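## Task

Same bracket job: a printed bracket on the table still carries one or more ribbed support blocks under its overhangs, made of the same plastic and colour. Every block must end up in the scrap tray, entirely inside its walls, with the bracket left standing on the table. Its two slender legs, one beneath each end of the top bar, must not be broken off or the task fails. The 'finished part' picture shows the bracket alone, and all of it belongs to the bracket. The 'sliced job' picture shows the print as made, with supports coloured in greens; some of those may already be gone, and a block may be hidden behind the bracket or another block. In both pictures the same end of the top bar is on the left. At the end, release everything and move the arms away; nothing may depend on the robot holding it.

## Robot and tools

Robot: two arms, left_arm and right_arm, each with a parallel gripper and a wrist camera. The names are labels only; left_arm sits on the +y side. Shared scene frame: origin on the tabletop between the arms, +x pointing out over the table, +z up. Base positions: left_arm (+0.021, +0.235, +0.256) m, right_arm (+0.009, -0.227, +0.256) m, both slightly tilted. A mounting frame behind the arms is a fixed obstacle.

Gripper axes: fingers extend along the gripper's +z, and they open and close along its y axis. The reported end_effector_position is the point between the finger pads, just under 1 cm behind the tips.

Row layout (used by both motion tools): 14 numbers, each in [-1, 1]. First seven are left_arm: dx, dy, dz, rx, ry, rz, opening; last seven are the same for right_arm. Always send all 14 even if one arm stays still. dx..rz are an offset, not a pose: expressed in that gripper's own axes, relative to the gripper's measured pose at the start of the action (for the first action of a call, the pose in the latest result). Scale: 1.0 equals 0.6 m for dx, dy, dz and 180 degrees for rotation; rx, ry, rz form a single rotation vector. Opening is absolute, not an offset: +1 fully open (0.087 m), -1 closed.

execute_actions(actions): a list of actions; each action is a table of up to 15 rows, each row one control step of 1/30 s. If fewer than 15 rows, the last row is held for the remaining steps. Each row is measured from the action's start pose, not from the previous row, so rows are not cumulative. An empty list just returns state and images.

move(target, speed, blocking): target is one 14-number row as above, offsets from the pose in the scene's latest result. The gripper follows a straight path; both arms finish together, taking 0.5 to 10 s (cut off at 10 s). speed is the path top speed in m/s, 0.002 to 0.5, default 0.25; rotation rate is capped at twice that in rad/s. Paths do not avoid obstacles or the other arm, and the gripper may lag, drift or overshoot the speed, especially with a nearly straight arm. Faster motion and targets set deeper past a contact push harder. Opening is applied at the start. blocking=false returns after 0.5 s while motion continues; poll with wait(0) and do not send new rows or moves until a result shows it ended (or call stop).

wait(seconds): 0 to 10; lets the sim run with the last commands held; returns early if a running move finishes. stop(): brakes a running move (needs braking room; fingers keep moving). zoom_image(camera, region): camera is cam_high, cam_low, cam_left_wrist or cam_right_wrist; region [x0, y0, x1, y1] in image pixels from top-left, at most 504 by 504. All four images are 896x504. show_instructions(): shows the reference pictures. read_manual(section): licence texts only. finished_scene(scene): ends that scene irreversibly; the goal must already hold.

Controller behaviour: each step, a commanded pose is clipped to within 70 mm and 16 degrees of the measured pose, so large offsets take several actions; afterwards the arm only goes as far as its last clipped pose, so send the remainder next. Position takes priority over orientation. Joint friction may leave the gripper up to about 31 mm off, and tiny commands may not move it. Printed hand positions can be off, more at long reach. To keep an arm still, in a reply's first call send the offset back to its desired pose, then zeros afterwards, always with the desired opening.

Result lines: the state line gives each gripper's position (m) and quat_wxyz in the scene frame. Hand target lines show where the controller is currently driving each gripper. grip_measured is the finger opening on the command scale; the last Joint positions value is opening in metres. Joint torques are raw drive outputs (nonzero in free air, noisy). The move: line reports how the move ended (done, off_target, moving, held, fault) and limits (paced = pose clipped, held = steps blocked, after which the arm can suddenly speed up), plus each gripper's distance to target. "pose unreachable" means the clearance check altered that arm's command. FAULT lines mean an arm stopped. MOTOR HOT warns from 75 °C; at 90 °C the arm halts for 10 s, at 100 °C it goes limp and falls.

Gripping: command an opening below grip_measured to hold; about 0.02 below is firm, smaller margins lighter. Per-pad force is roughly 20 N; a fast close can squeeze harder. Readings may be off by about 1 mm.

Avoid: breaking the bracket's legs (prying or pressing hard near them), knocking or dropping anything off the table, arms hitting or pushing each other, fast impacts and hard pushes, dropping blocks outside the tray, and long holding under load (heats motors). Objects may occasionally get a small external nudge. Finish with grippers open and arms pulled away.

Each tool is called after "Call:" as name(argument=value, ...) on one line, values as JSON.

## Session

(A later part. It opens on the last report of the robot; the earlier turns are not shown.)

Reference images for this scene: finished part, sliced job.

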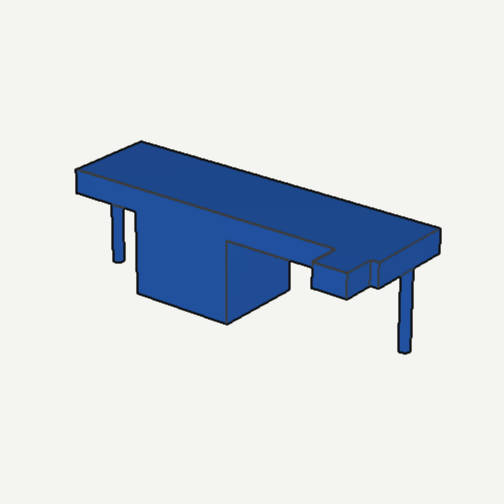

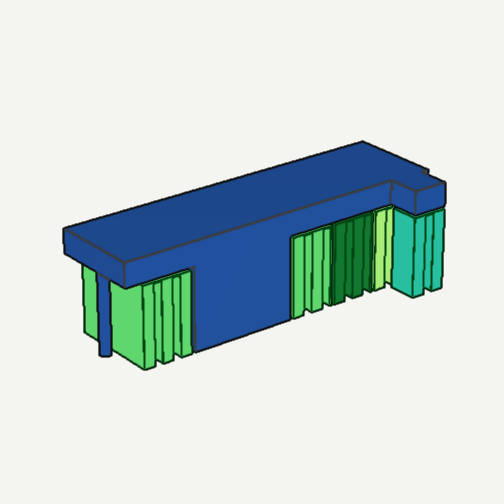

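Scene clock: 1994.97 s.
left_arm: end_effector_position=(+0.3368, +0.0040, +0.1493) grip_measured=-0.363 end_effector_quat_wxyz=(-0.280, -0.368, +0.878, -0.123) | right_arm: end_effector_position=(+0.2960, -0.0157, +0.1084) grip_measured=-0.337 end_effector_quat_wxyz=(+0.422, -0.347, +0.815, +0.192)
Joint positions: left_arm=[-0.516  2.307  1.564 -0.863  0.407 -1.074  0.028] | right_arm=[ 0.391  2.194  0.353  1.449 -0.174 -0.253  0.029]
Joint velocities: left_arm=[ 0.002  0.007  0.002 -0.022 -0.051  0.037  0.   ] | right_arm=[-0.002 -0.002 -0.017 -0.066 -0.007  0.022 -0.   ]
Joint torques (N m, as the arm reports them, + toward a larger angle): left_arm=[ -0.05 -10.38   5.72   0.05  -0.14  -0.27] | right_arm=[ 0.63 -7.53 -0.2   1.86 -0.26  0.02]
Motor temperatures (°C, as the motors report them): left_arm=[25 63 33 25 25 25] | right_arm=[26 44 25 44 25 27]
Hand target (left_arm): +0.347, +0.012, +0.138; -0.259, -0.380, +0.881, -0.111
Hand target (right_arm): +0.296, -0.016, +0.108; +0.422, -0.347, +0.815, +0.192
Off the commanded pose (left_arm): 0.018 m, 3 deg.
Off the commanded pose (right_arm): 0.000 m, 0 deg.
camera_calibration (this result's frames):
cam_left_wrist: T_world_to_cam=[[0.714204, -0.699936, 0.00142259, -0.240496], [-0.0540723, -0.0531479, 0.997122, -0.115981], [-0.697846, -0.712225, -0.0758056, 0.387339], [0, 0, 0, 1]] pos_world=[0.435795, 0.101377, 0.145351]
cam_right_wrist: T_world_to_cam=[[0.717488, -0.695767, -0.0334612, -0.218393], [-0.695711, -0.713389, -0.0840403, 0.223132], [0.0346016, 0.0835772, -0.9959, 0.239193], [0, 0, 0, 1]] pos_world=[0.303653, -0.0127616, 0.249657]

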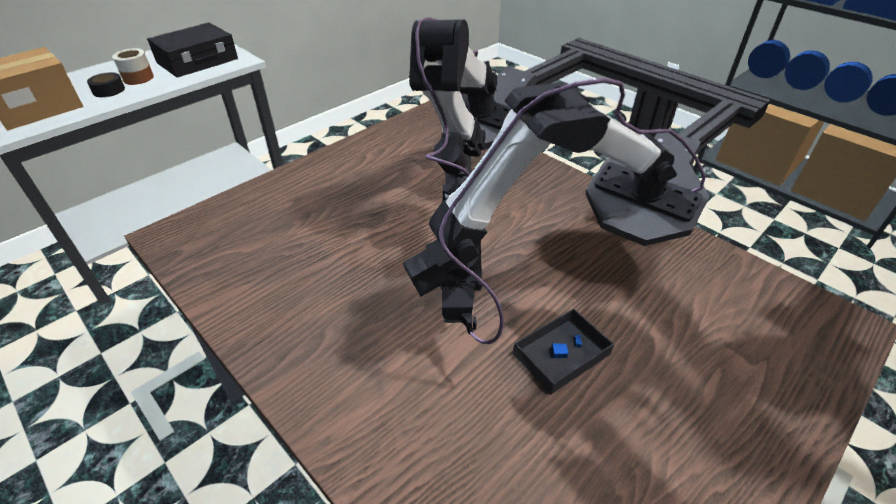

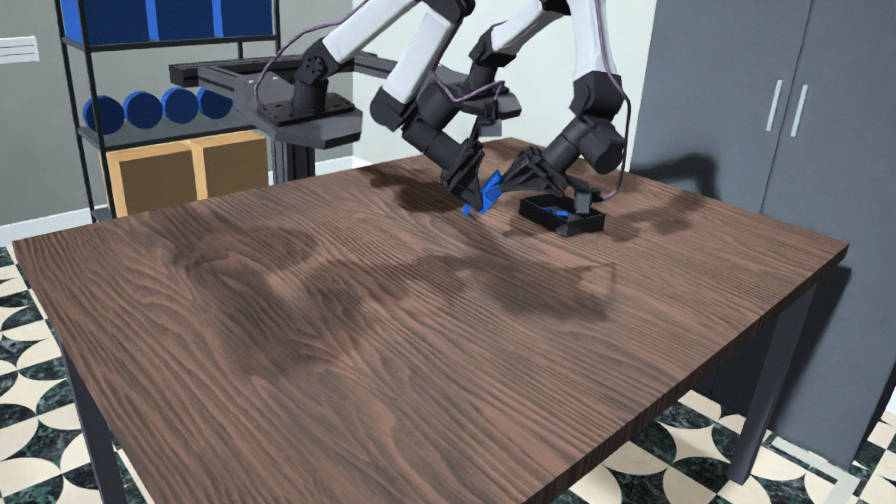

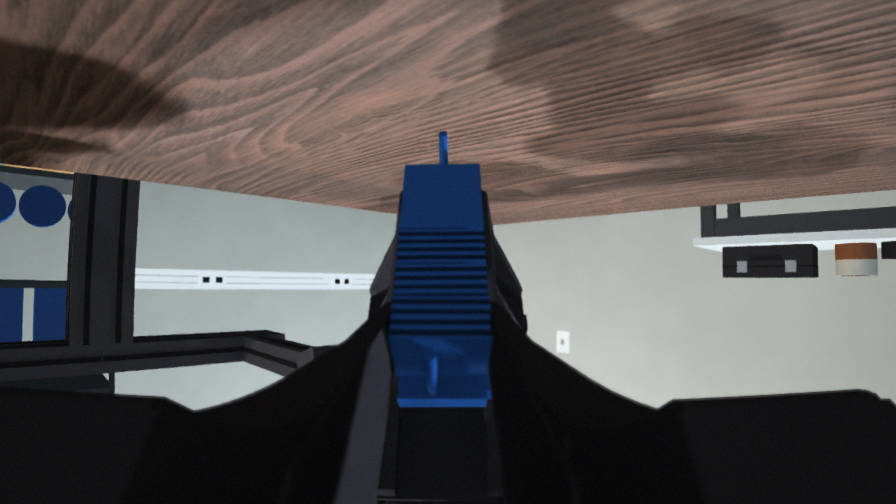

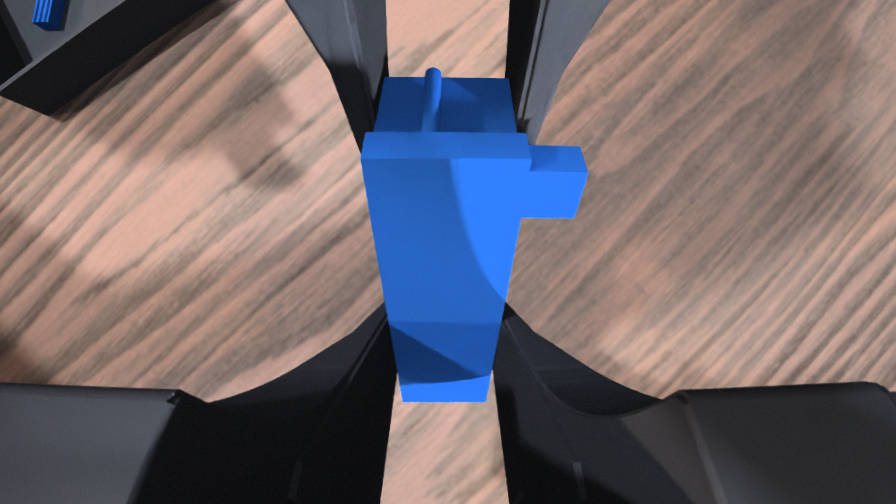

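Call:
execute_actions(actions=[[[-0.030,0.0,0.002,-0.002,-0.017,-0.004,-0.385,0.0008,0.0002,-0.0001,-0.0002,0.0008,0.0001,-0.40],[-0.030,0.0,0.002,-0.002,-0.017,-0.004,-0.385,0.0008,0.0002,-0.0001,-0.0002,0.0008,0.0001,-0.40],[-0.030,0.0,0.002,-0.002,-0.017,-0.004,-0.385,0.0016,0.0005,-0.0003,-0.0004,0.0016,0.0003,-0.40],[-0.030,0.0,0.002,-0.002,-0.017,-0.004,-0.385,0.0016,0.0005,-0.0003,-0.0004,0.0016,0.0003,-0.40],[-0.030,0.0,0.002,-0.002,-0.017,-0.004,-0.385,0.0024,0.0007,-0.0004,-0.0006,0.0025,0.0004,-0.40]]])

Scene clock: 2002.10 s.
left_arm: end_effector_position=(+0.3366, +0.0042, +0.1493) grip_measured=-0.363 end_effector_quat_wxyz=(-0.280, -0.369, +0.878, -0.121) | right_arm: end_effector_position=(+0.2960, -0.0158, +0.1084) grip_measured=-0.337 end_effector_quat_wxyz=(+0.423, -0.347, +0.815, +0.192)
Joint positions: left_arm=[-0.516  2.307  1.564 -0.864  0.406 -1.079  0.028] | right_arm=[ 0.391  2.194  0.353  1.449 -0.174 -0.253  0.029]
Joint velocities: left_arm=[ 0.002  0.022  0.012 -0.037 -0.037 -0.051 -0.   ] | right_arm=[-0.002 -0.007  0.007 -0.022 -0.022 -0.007  0.001]
Joint torques (N m, as the arm reports them, + toward a larger angle): left_arm=[  0.02 -10.36   6.16  -0.06  -0.26  -0.15] | right_arm=[ 0.6  -7.83 -0.27  1.74 -0.25  0.04]
Motor temperatures (°C, as the motors report them): left_arm=[25 63 33 25 25 25] | right_arm=[26 44 25 44 25 27]
Hand target (left_arm): +0.346, +0.014, +0.138; -0.258, -0.376, +0.883, -0.109
Hand target (right_arm): +0.295, -0.016, +0.107; +0.419, -0.347, +0.817, +0.191
Off the commanded pose (left_arm): 0.018 m, 3 deg.
Off the commanded pose (right_arm): 0.002 m, 0 deg.
camera_calibration (this result's frames):
cam_left_wrist: T_world_to_cam=[[0.716139, -0.697952, -0.00296171, -0.240258], [-0.0512487, -0.056815, 0.997069, -0.116842], [-0.696074, -0.713887, -0.0764565, 0.386879], [0, 0, 0, 1]] pos_world=[0.435366, 0.101861, 0.145368]
cam_right_wrist: T_world_to_cam=[[0.717281, -0.69599, -0.0332495, -0.218423], [-0.695919, -0.713197, -0.083943, 0.223174], [0.0347101, 0.0833496, -0.995916, 0.239149], [0, 0, 0, 1]] pos_world=[0.303681, -0.0127868, 0.249644]

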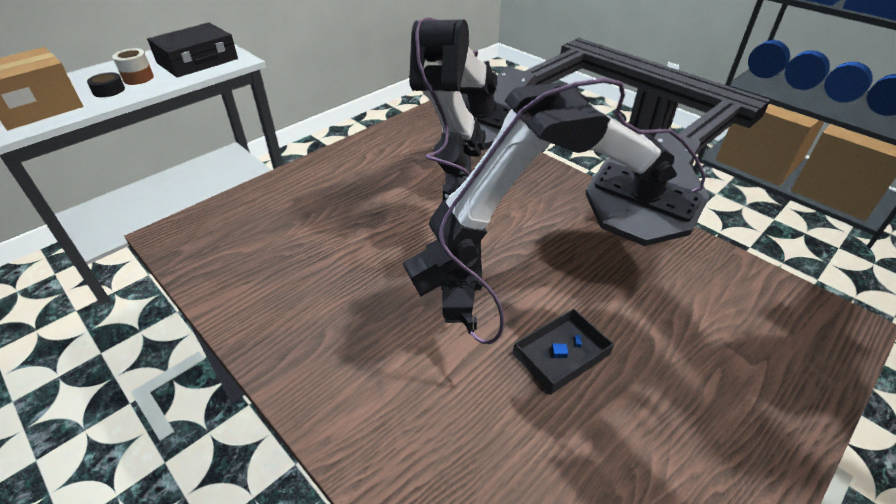

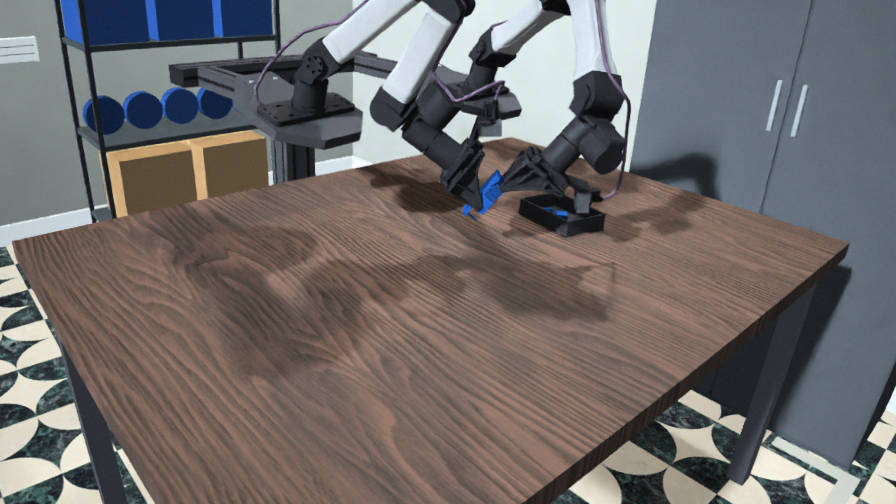

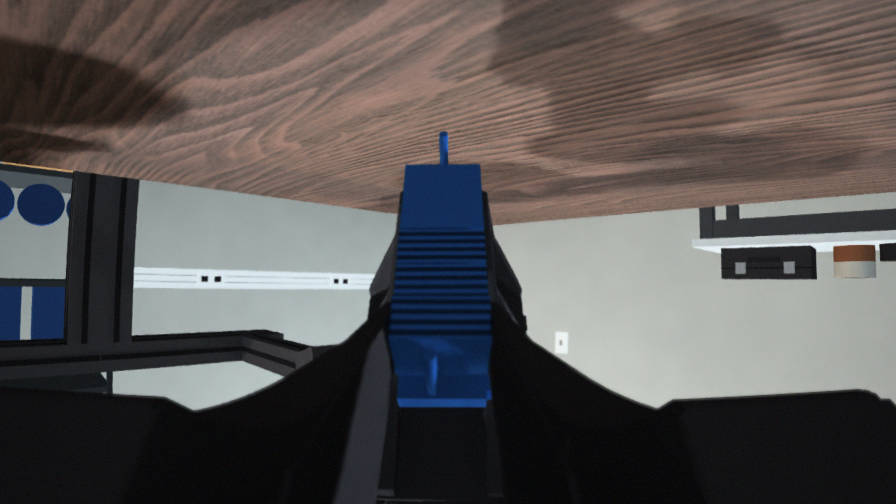

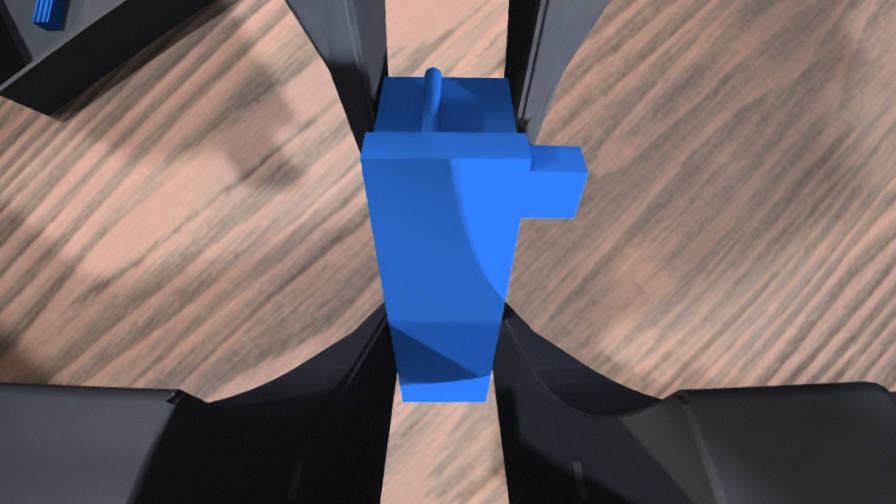

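Call:
execute_actions(actions=[[[-0.034,0,0.002,-0.002,-0.02,0.004,-0.375,0,0,0,0,0,0,-0.40],[-0.034,0,0.002,-0.002,-0.02,0.008,-0.375,0,0,0,0,0,0,-0.40],[-0.034,0,0.002,-0.002,-0.02,0.012,-0.375,0,0,0,0,0,0,-0.40],[-0.034,0,0.002,-0.002,-0.02,0.016,-0.375,0,0,0,0,0,0,-0.40],[-0.034,0,0.002,-0.002,-0.02,0.020,-0.375,0,0,0,0,0,0,-0.40],[-0.034,0,0.002,-0.002,-0.02,0.024,-0.375,0,0,0,0,0,0,-0.40]],[[-0.034,0,0.002,-0.002,-0.02,-0.004,-0.375,0,0,0,0,0,0,-0.40],[-0.034,0,0.002,-0.002,-0.02,-0.010,-0.375,0,0,0,0,0,0,-0.40],[-0.034,0,0.002,-0.002,-0.02,-0.016,-0.375,0,0,0,0,0,0,-0.40],[-0.034,0,0.002,-0.002,-0.02,-0.022,-0.375,0,0,0,0,0,0,-0.40],[-0.034,0,0.002,-0.002,-0.02,-0.028,-0.375,0,0,0,0,0,0,-0.40],[-0.034,0,0.002,-0.002,-0.02,-0.034,-0.375,0,0,0,0,0,0,-0.40]],[[-0.034,0,0.002,-0.002,-0.02,0.004,-0.375,0,0,0,0,0,0,-0.40],[-0.034,0,0.002,-0.002,-0.02,0.010,-0.375,0,0,0,0,0,0,-0.40],[-0.034,0,0.002,-0.002,-0.02,0.016,-0.375,0,0,0,0,0,0,-0.40],[-0.034,0,0.002,-0.002,-0.02,0.022,-0.375,0,0,0,0,0,0,-0.40],[-0.034,0,0.002,-0.002,-0.02,0.028,-0.375,0,0,0,0,0,0,-0.40],[-0.034,0,0.002,-0.002,-0.02,0.034,-0.375,0,0,0,0,0,0,-0.40]]])

Scene clock: 2018.60 s.
left_arm: end_effector_position=(+0.3438, +0.0110, +0.1478) grip_measured=-0.363 end_effector_quat_wxyz=(-0.254, -0.333, +0.900, -0.120) | right_arm: end_effector_position=(+0.2977, -0.0150, +0.1102) grip_measured=-0.337 end_effector_quat_wxyz=(+0.427, -0.346, +0.813, +0.192)
Joint positions: left_arm=[-0.516  2.307  1.595 -0.877  0.358 -0.999  0.028] | right_arm=[ 0.391  2.194  0.353  1.46  -0.174 -0.253  0.029]
Joint velocities: left_arm=[-0.002  0.007  0.027 -0.051 -0.095  0.022  0.   ] | right_arm=[-0.007 -0.012 -0.002  0.022  0.051 -0.037  0.   ]
Joint torques (N m, as the arm reports them, + toward a larger angle): left_arm=[-0.25 -9.75  6.39  0.01  0.08 -0.07] | right_arm=[ 0.57 -7.57 -0.27  1.84 -0.22  0.03]
Motor temperatures (°C, as the motors report them): left_arm=[25 63 34 25 25 25] | right_arm=[26 44 25 43 25 27]
Hand target (left_arm): +0.350, +0.017, +0.137; -0.244, -0.332, +0.904, -0.115
Hand target (right_arm): +0.297, -0.016, +0.109; +0.425, -0.346, +0.814, +0.191
Off the commanded pose (left_arm): 0.014 m, 1 deg.
Off the commanded pose (right_arm): 0.001 m, 0 deg.
camera_calibration (this result's frames):
cam_left_wrist: T_world_to_cam=[[0.65983, -0.750488, 0.0372985, -0.226703], [-0.120651, -0.0568214, 0.991067, -0.0899232], [-0.741665, -0.658437, -0.12804, 0.419256], [0, 0, 0, 1]] pos_world=[0.449684, 0.100806, 0.151257]
cam_right_wrist: T_world_to_cam=[[0.716896, -0.696505, -0.030692, -0.219192], [-0.695821, -0.712057, -0.0938492, 0.226151], [0.0435119, 0.0886363, -0.995113, 0.238185], [0, 0, 0, 1]] pos_world=[0.304135, -0.0127472, 0.251518]

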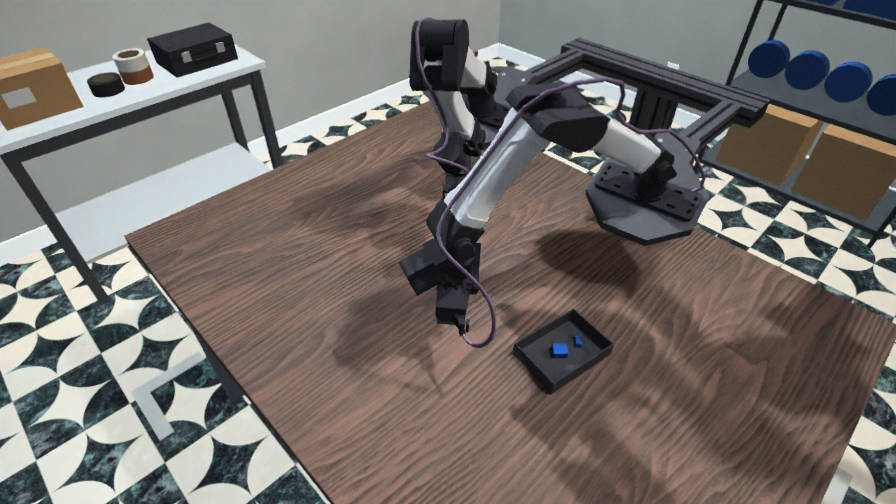

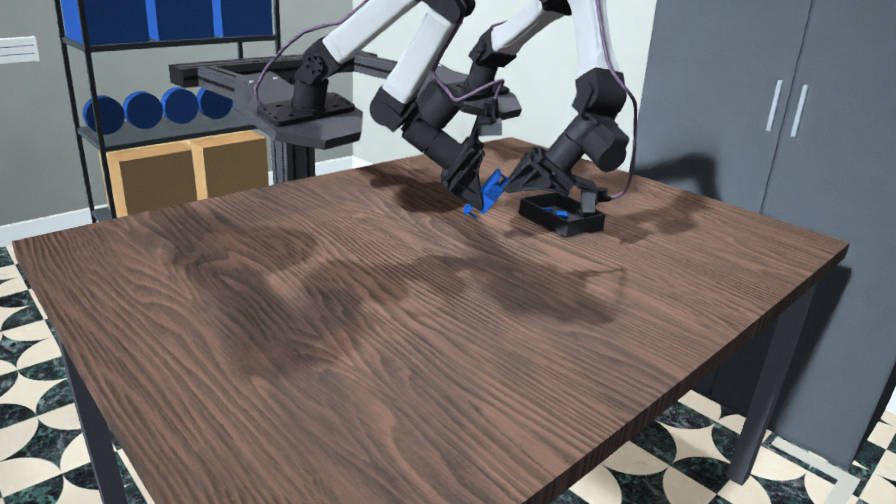

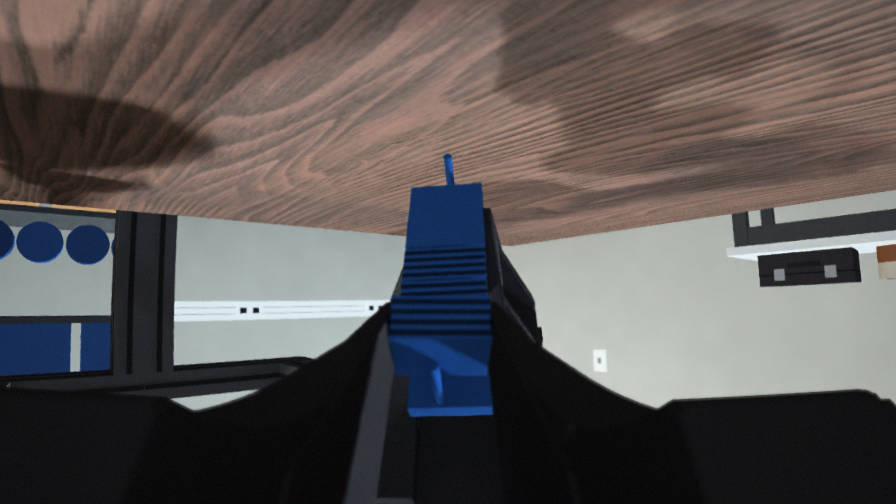

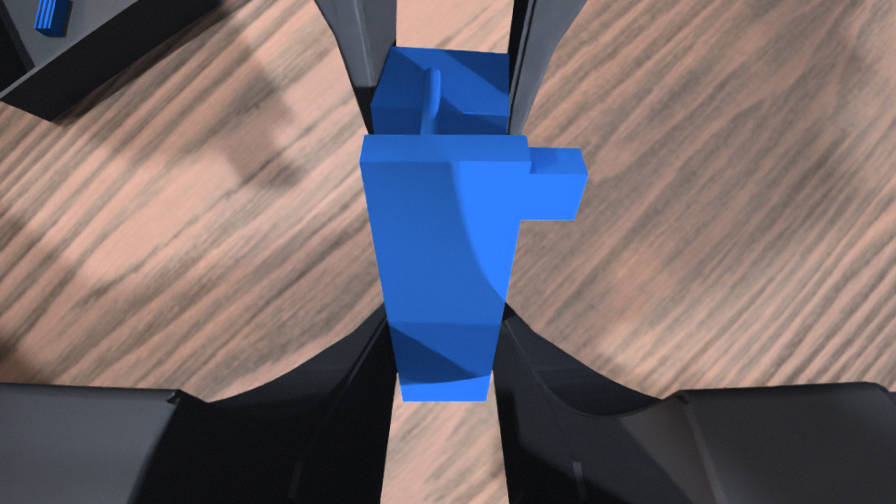

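Call:
execute_actions(actions=[[[-0.016,0,0.010,-0.002,-0.012,0,-0.39,0,0,0,0,0,0,-0.40],[-0.018,0,0.010,-0.002,-0.014,0,-0.39,0,0,0,0,0,0,-0.40],[-0.020,0,0.010,-0.002,-0.016,0,-0.39,0,0,0,0,0,0,-0.40],[-0.022,0,0.011,-0.002,-0.018,0,-0.39,0,0,0,0,0,0,-0.40],[-0.024,0,0.011,-0.002,-0.02,0,-0.39,0,0,0,0,0,0,-0.40],[-0.026,0,0.012,-0.002,-0.022,0,-0.39,0,0,0,0,0,0,-0.40]]])

Scene clock: 2022.37 s.
left_arm: end_effector_position=(+0.3505, +0.0153, +0.1406) grip_measured=-0.363 end_effector_quat_wxyz=(-0.231, -0.332, +0.908, -0.110) | right_arm: end_effector_position=(+0.2975, -0.0149, +0.1101) grip_measured=-0.337 end_effector_quat_wxyz=(+0.427, -0.346, +0.813, +0.192)
Joint positions: left_arm=[-0.516  2.307  1.595 -0.85   0.31  -1.002  0.028] | right_arm=[ 0.391  2.194  0.353  1.459 -0.175 -0.253  0.029]
Joint velocities: left_arm=[ 0.002 -0.017  0.007  0.022 -0.007 -0.037 -0.   ] | right_arm=[-0.007 -0.007  0.007  0.037 -0.051 -0.051 -0.   ]
Joint torques (N m, as the arm reports them, + toward a larger angle): left_arm=[ -1.56 -10.85   4.23   0.12   0.11  -0.19] | right_arm=[ 0.62 -7.6  -0.26  1.88 -0.24  0.01]
Motor temperatures (°C, as the motors report them): left_arm=[25 63 34 25 25 25] | right_arm=[26 44 25 43 25 27]
Hand target (left_arm): +0.351, +0.017, +0.133; -0.224, -0.336, +0.909, -0.106
Hand target (right_arm): +0.298, -0.015, +0.110; +0.427, -0.346, +0.813, +0.192
Off the commanded pose (left_arm): 0.007 m, 1 deg.
Off the commanded pose (right_arm): 0.000 m, 0 deg.
camera_calibration (this result's frames):
cam_left_wrist: T_world_to_cam=[[0.654892, -0.754823, 0.036871, -0.225729], [-0.160786, -0.0914952, 0.982739, -0.0659588], [-0.73842, -0.649516, -0.181284, 0.432356], [0, 0, 0, 1]] pos_world=[0.456483, 0.104402, 0.151522]
cam_right_wrist: T_world_to_cam=[[0.717358, -0.696, -0.0313146, -0.219074], [-0.695399, -0.71254, -0.0933161, 0.225845], [0.0426351, 0.0887172, -0.995144, 0.238348], [0, 0, 0, 1]] pos_world=[0.304045, -0.0126977, 0.251405]

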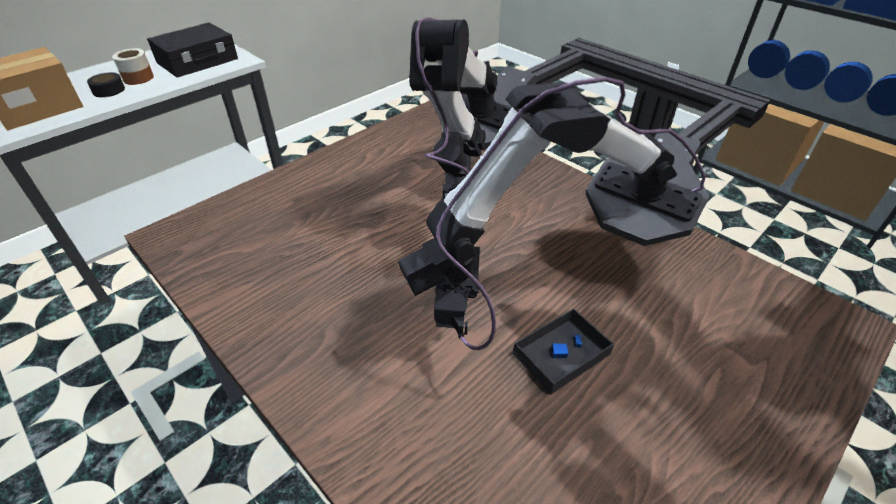

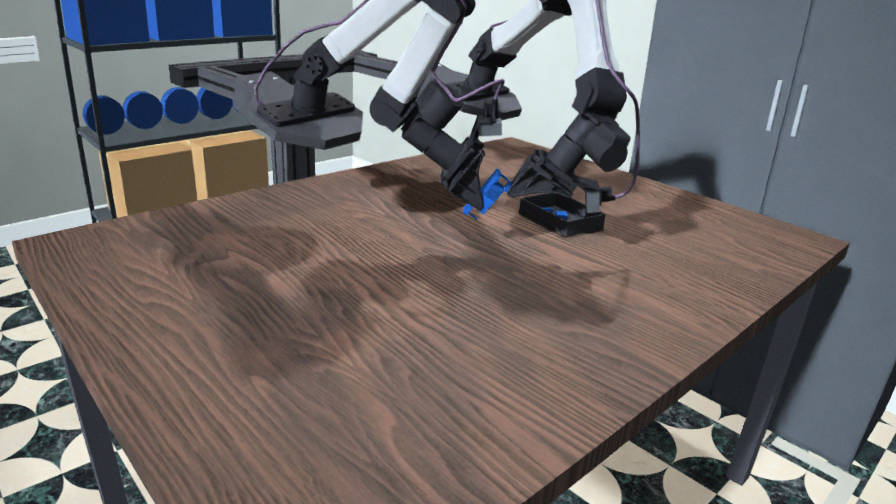

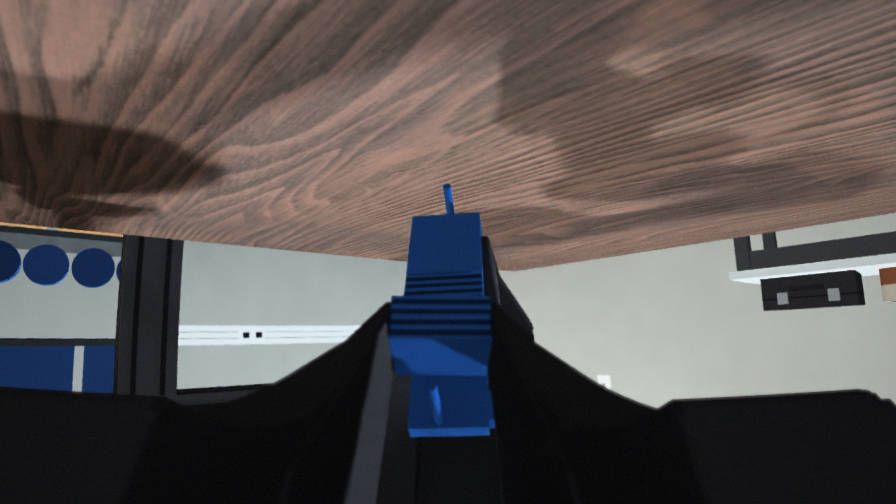

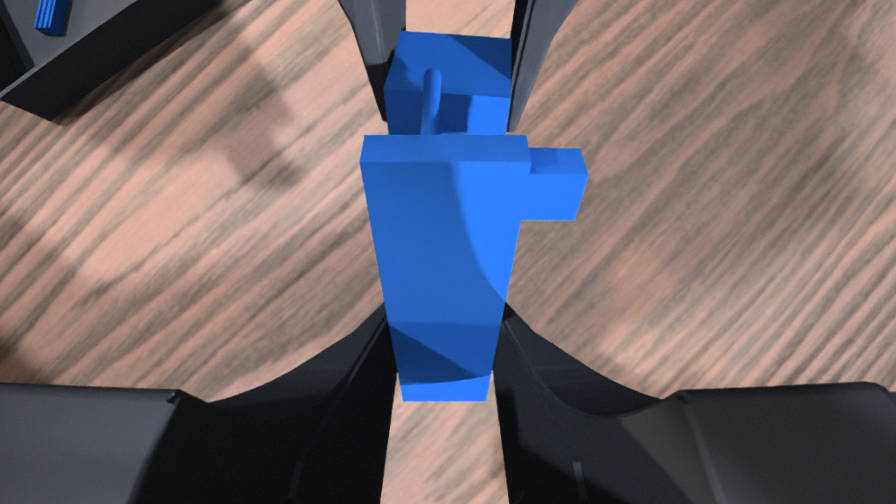

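Call:
execute_actions(actions=[[[-0.008,0,0.010,-0.001,-0.006,0,-0.39,0,0,0,0,0,0,-0.40],[-0.012,0,0.010,-0.001,-0.010,0,-0.39,0,0,0,0,0,0,-0.40],[-0.016,0,0.011,-0.002,-0.014,0,-0.39,0,0,0,0,0,0,-0.40],[-0.020,0,0.012,-0.002,-0.018,0,-0.39,0,0,0,0,0,0,-0.40],[-0.024,0,0.013,-0.002,-0.022,0,-0.39,0,0,0,0,0,0,-0.40],[-0.028,0,0.014,-0.002,-0.026,0,-0.39,0,0,0,0,0,0,-0.40]]])

Scene clock: 2026.10 s.
left_arm: end_effector_position=(+0.3604, +0.0206, +0.1318) grip_measured=-0.363 end_effector_quat_wxyz=(-0.198, -0.334, +0.916, -0.098) | right_arm: end_effector_position=(+0.2975, -0.0149, +0.1101) grip_measured=-0.337 end_effector_quat_wxyz=(+0.427, -0.346, +0.813, +0.192)
Joint positions: left_arm=[-0.516  2.307  1.595 -0.812  0.251 -1.007  0.028] | right_arm=[ 0.391  2.194  0.353  1.459 -0.175 -0.253  0.029]
Joint velocities: left_arm=[-0.002 -0.017  0.017  0.051 -0.066  0.066  0.   ] | right_arm=[-0.007  0.007 -0.007 -0.007 -0.081  0.022 -0.001]
Joint torques (N m, as the arm reports them, + toward a larger angle): left_arm=[ -1.65 -11.07   3.88   0.16   0.12  -0.23] | right_arm=[ 0.62 -7.66 -0.23  1.85 -0.25  0.02]
Motor temperatures (°C, as the motors report them): left_arm=[25 63 34 25 25 25] | right_arm=[26 44 25 44 25 27]
Hand target (left_arm): +0.359, +0.022, +0.125; -0.194, -0.336, +0.917, -0.093
Hand target (right_arm): +0.298, -0.015, +0.110; +0.427, -0.346, +0.813, +0.192
Off the commanded pose (left_arm): 0.007 m, 1 deg.
Off the commanded pose (right_arm): 0.000 m, 0 deg.
camera_calibration (this result's frames):
cam_left_wrist: T_world_to_cam=[[0.651511, -0.757648, 0.0387696, -0.226889], [-0.214049, -0.134554, 0.967511, -0.0330949], [-0.727817, -0.638642, -0.249837, 0.446455], [0, 0, 0, 1]] pos_world=[0.465674, 0.10877, 0.152357]
cam_right_wrist: T_world_to_cam=[[0.717358, -0.696, -0.0313146, -0.219074], [-0.695399, -0.71254, -0.0933161, 0.225845], [0.0426351, 0.0887172, -0.995144, 0.238348], [0, 0, 0, 1]] pos_world=[0.304045, -0.0126977, 0.251405]

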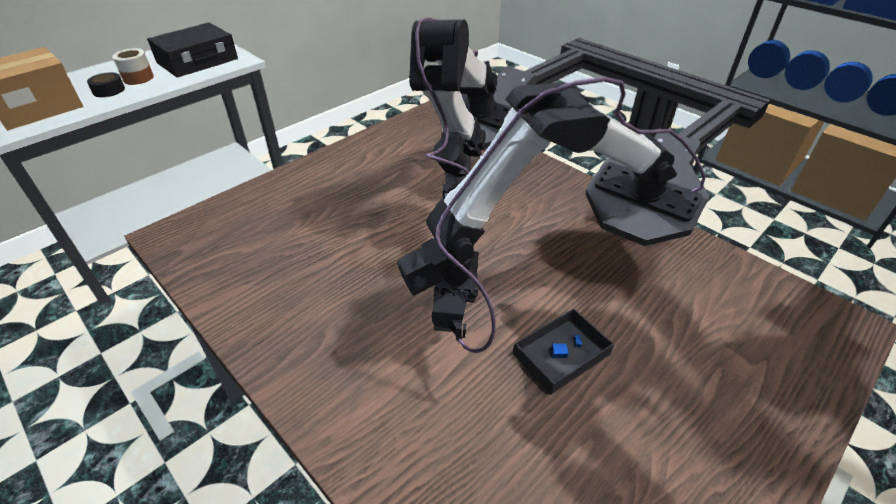

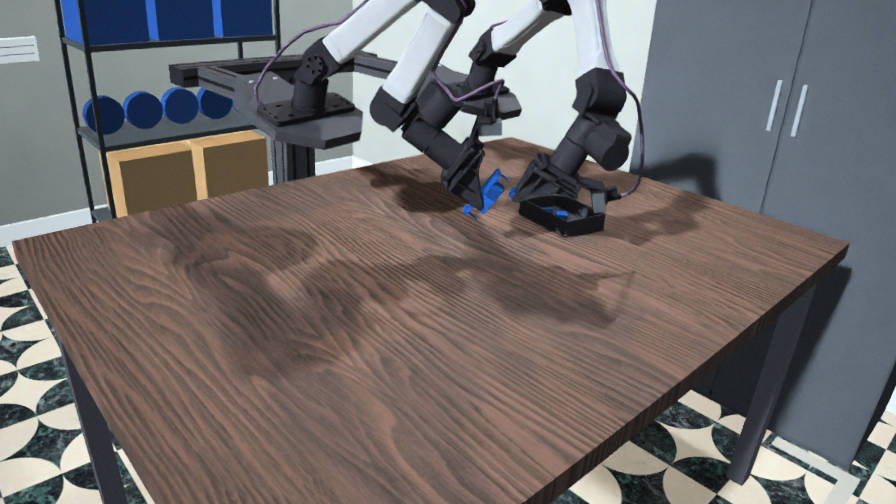

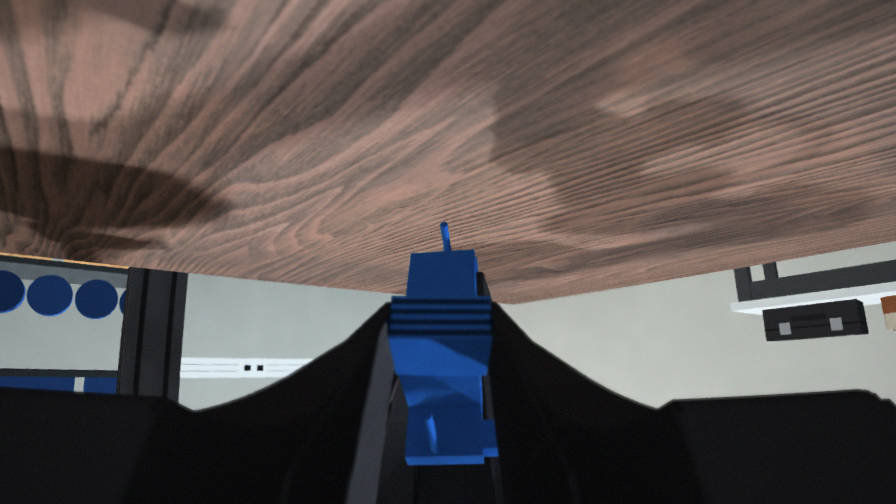

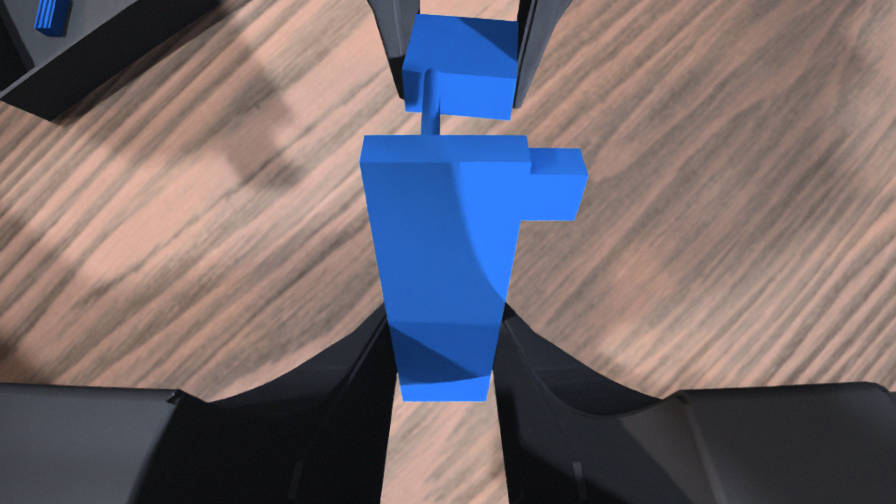

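Call:
move(target=[-0.2607,0.3429,-0.0555,0.0348,-0.1408,-0.2212,-0.39,0,0,0,0,0,0,-0.40], speed=0.15)

Scene clock: 2049.00 s.
left_arm: end_effector_position=(+0.3522, +0.2782, +0.0841) grip_measured=-0.363 end_effector_quat_wxyz=(-0.002, -0.641, +0.768, +0.001) | right_arm: end_effector_position=(+0.2975, -0.0149, +0.1101) grip_measured=-0.337 end_effector_quat_wxyz=(+0.427, -0.346, +0.813, +0.192)
Joint positions: left_arm=[ 0.064  2.026  0.999 -0.266  0.001 -1.148  0.028] | right_arm=[ 0.391  2.194  0.353  1.459 -0.175 -0.253  0.029]
Joint velocities: left_arm=[ 0.007  0.022 -0.022 -0.007 -0.037 -0.095  0.001] | right_arm=[0.002 0.002 0.007 0.007 0.007 0.007 0.   ]
Joint torques (N m, as the arm reports them, + toward a larger angle): left_arm=[  1.45 -10.06   1.3    0.5   -0.06  -0.22] | right_arm=[ 0.61 -7.61 -0.33  1.88 -0.25  0.04]
Motor temperatures (°C, as the motors report them): left_arm=[25 64 33 25 25 25] | right_arm=[26 43 25 44 25 27]
Hand target (left_arm): +0.349, +0.281, +0.085; +0.003, -0.646, +0.764, +0.003
Hand target (right_arm): +0.298, -0.015, +0.110; +0.427, -0.346, +0.813, +0.192
Off the commanded pose (left_arm): 0.007 m, 1 deg.
Off the commanded pose (right_arm): 0.000 m, 0 deg.
move: done
camera_calibration (this result's frames):
cam_left_wrist: T_world_to_cam=[[0.984675, -0.173978, -0.0121231, -0.299977], [-0.102301, -0.632498, 0.767777, 0.161899], [-0.141244, -0.75477, -0.640603, 0.451706], [0, 0, 0, 1]] pos_world=[0.375743, 0.391146, 0.161425]
cam_right_wrist: T_world_to_cam=[[0.717358, -0.696, -0.0313146, -0.219074], [-0.695399, -0.71254, -0.0933161, 0.225845], [0.0426351, 0.0887172, -0.995144, 0.238348], [0, 0, 0, 1]] pos_world=[0.304045, -0.0126977, 0.251405]

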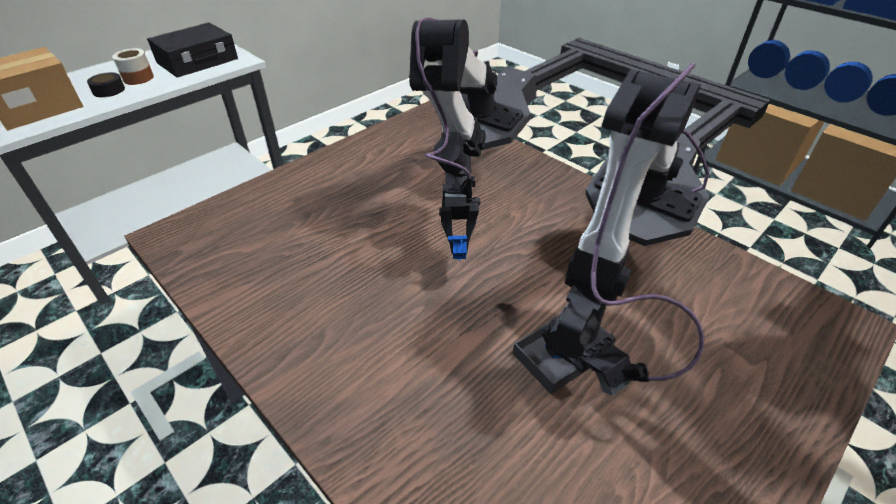

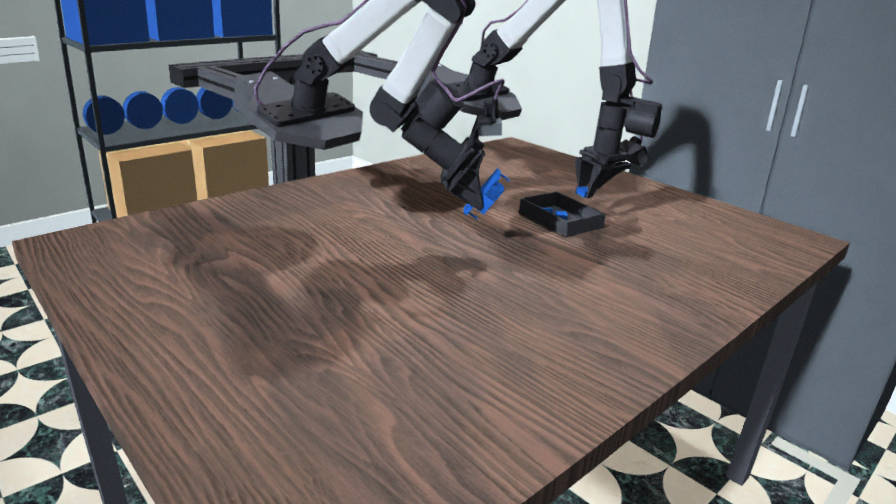

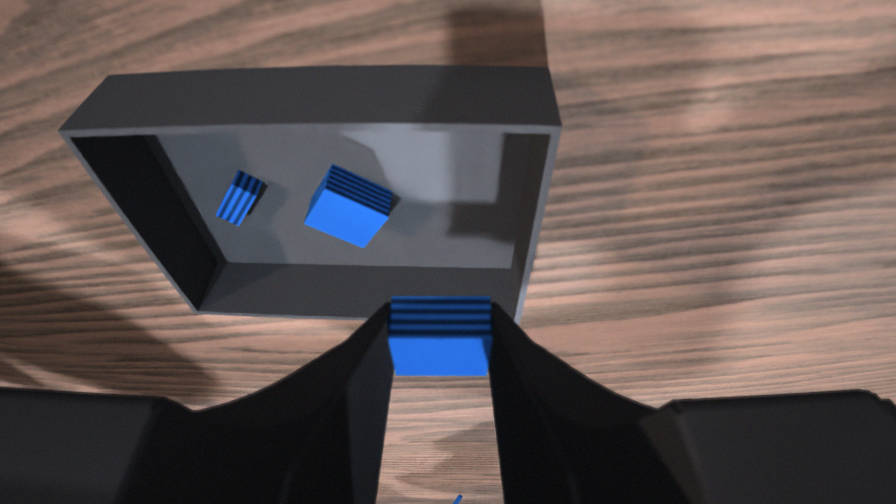

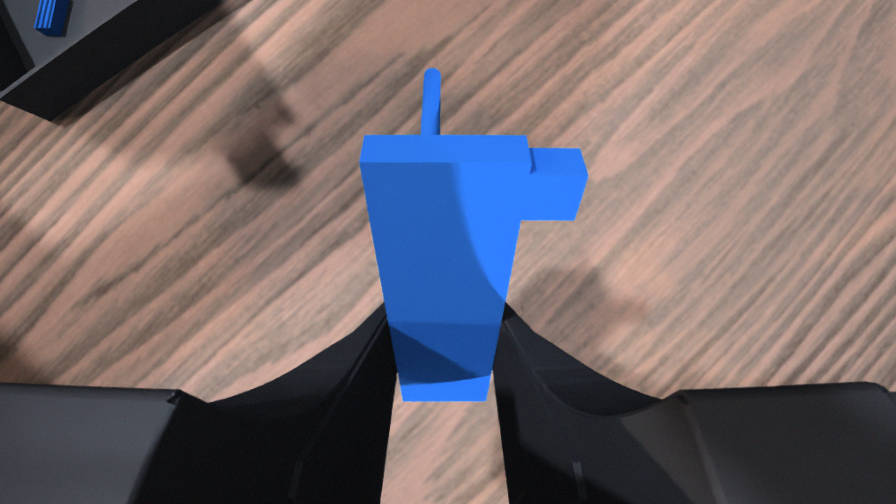

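Call:
move(target=[0.02,-0.003,0.122,0,0,0,-0.39,0,0,0,0,0,0,-0.40], speed=0.06)

Scene clock: 2062.83 s.
left_arm: end_effector_position=(+0.3459, +0.2672, +0.0179) grip_measured=-0.364 end_effector_quat_wxyz=(-0.007, -0.642, +0.766, +0.001) | right_arm: end_effector_position=(+0.2975, -0.0149, +0.1101) grip_measured=-0.337 end_effector_quat_wxyz=(+0.427, -0.346, +0.813, +0.192)
Joint positions: left_arm=[ 0.04   2.26   1.031 -0.071 -0.002 -1.176  0.028] | right_arm=[ 0.391  2.194  0.353  1.459 -0.175 -0.253  0.029]
Joint velocities: left_arm=[ 0.007 -0.007  0.002  0.007 -0.007  0.007 -0.001] | right_arm=[-0.002 -0.002 -0.002 -0.037  0.037 -0.007 -0.   ]
Joint torques (N m, as the arm reports them, + toward a larger angle): left_arm=[-0.55 -7.49  3.92  0.5  -0.1  -0.22] | right_arm=[ 0.62 -7.59 -0.31  1.87 -0.25  0.02]
Motor temperatures (°C, as the motors report them): left_arm=[25 63 32 25 25 25] | right_arm=[26 43 25 44 25 27]
Hand target (left_arm): +0.350, +0.265, +0.011; -0.002, -0.641, +0.768, +0.001
Hand target (right_arm): +0.298, -0.015, +0.110; +0.427, -0.346, +0.813, +0.192
Off the commanded pose (left_arm): 0.009 m, 1 deg.
Off the commanded pose (right_arm): 0.000 m, 0 deg.
move: done
camera_calibration (this result's frames):
cam_left_wrist: T_world_to_cam=[[0.985243, -0.170144, -0.018644, -0.297539], [-0.0939085, -0.628405, 0.772197, 0.201094], [-0.143101, -0.759051, -0.63511, 0.401787], [0, 0, 0, 1]] pos_world=[0.369529, 0.38072, 0.0943474]
cam_right_wrist: T_world_to_cam=[[0.717358, -0.696, -0.0313146, -0.219074], [-0.695399, -0.71254, -0.0933161, 0.225845], [0.0426351, 0.0887172, -0.995144, 0.238348], [0, 0, 0, 1]] pos_world=[0.304045, -0.0126977, 0.251405]

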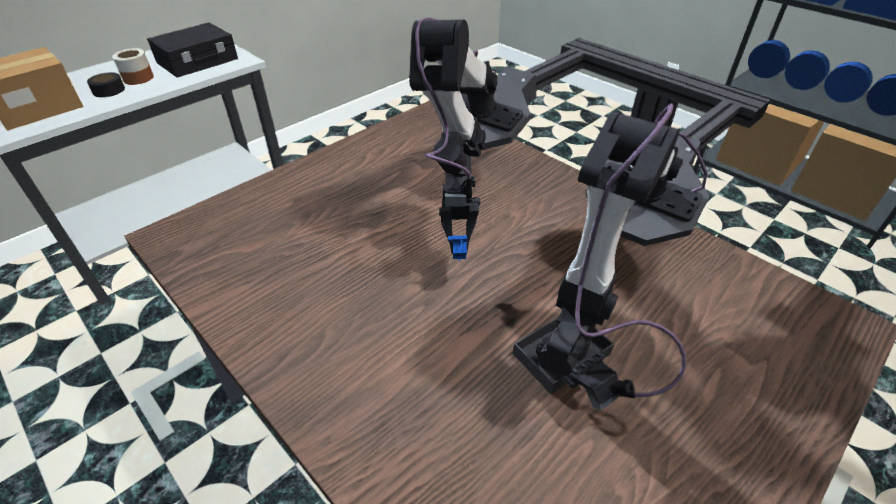

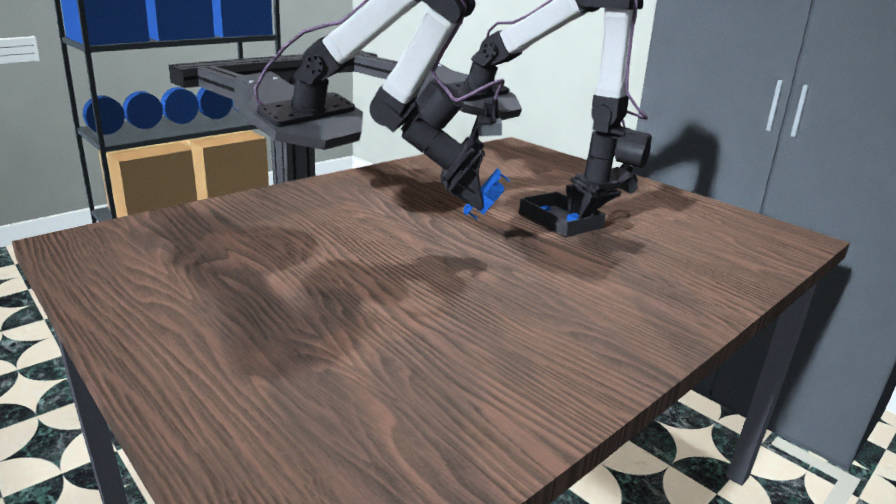

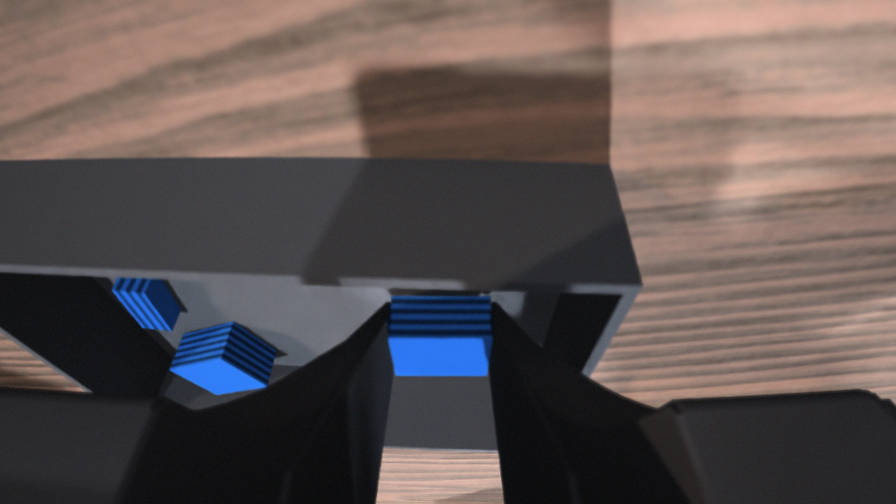

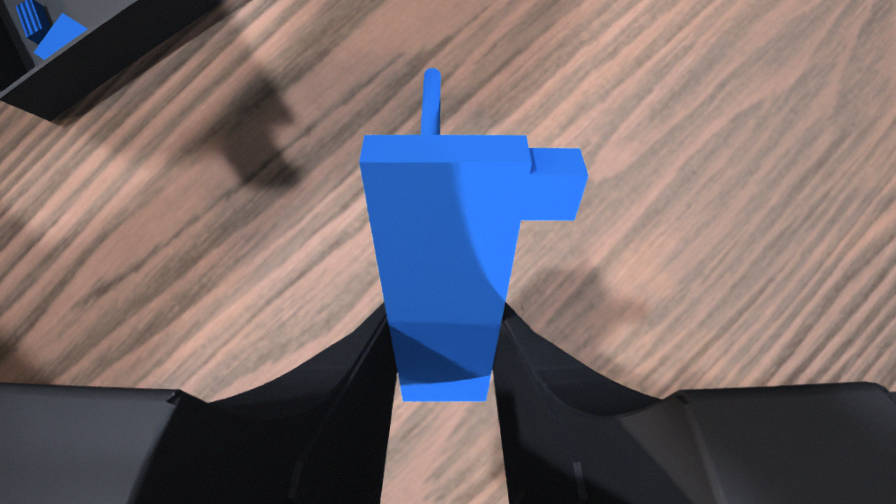

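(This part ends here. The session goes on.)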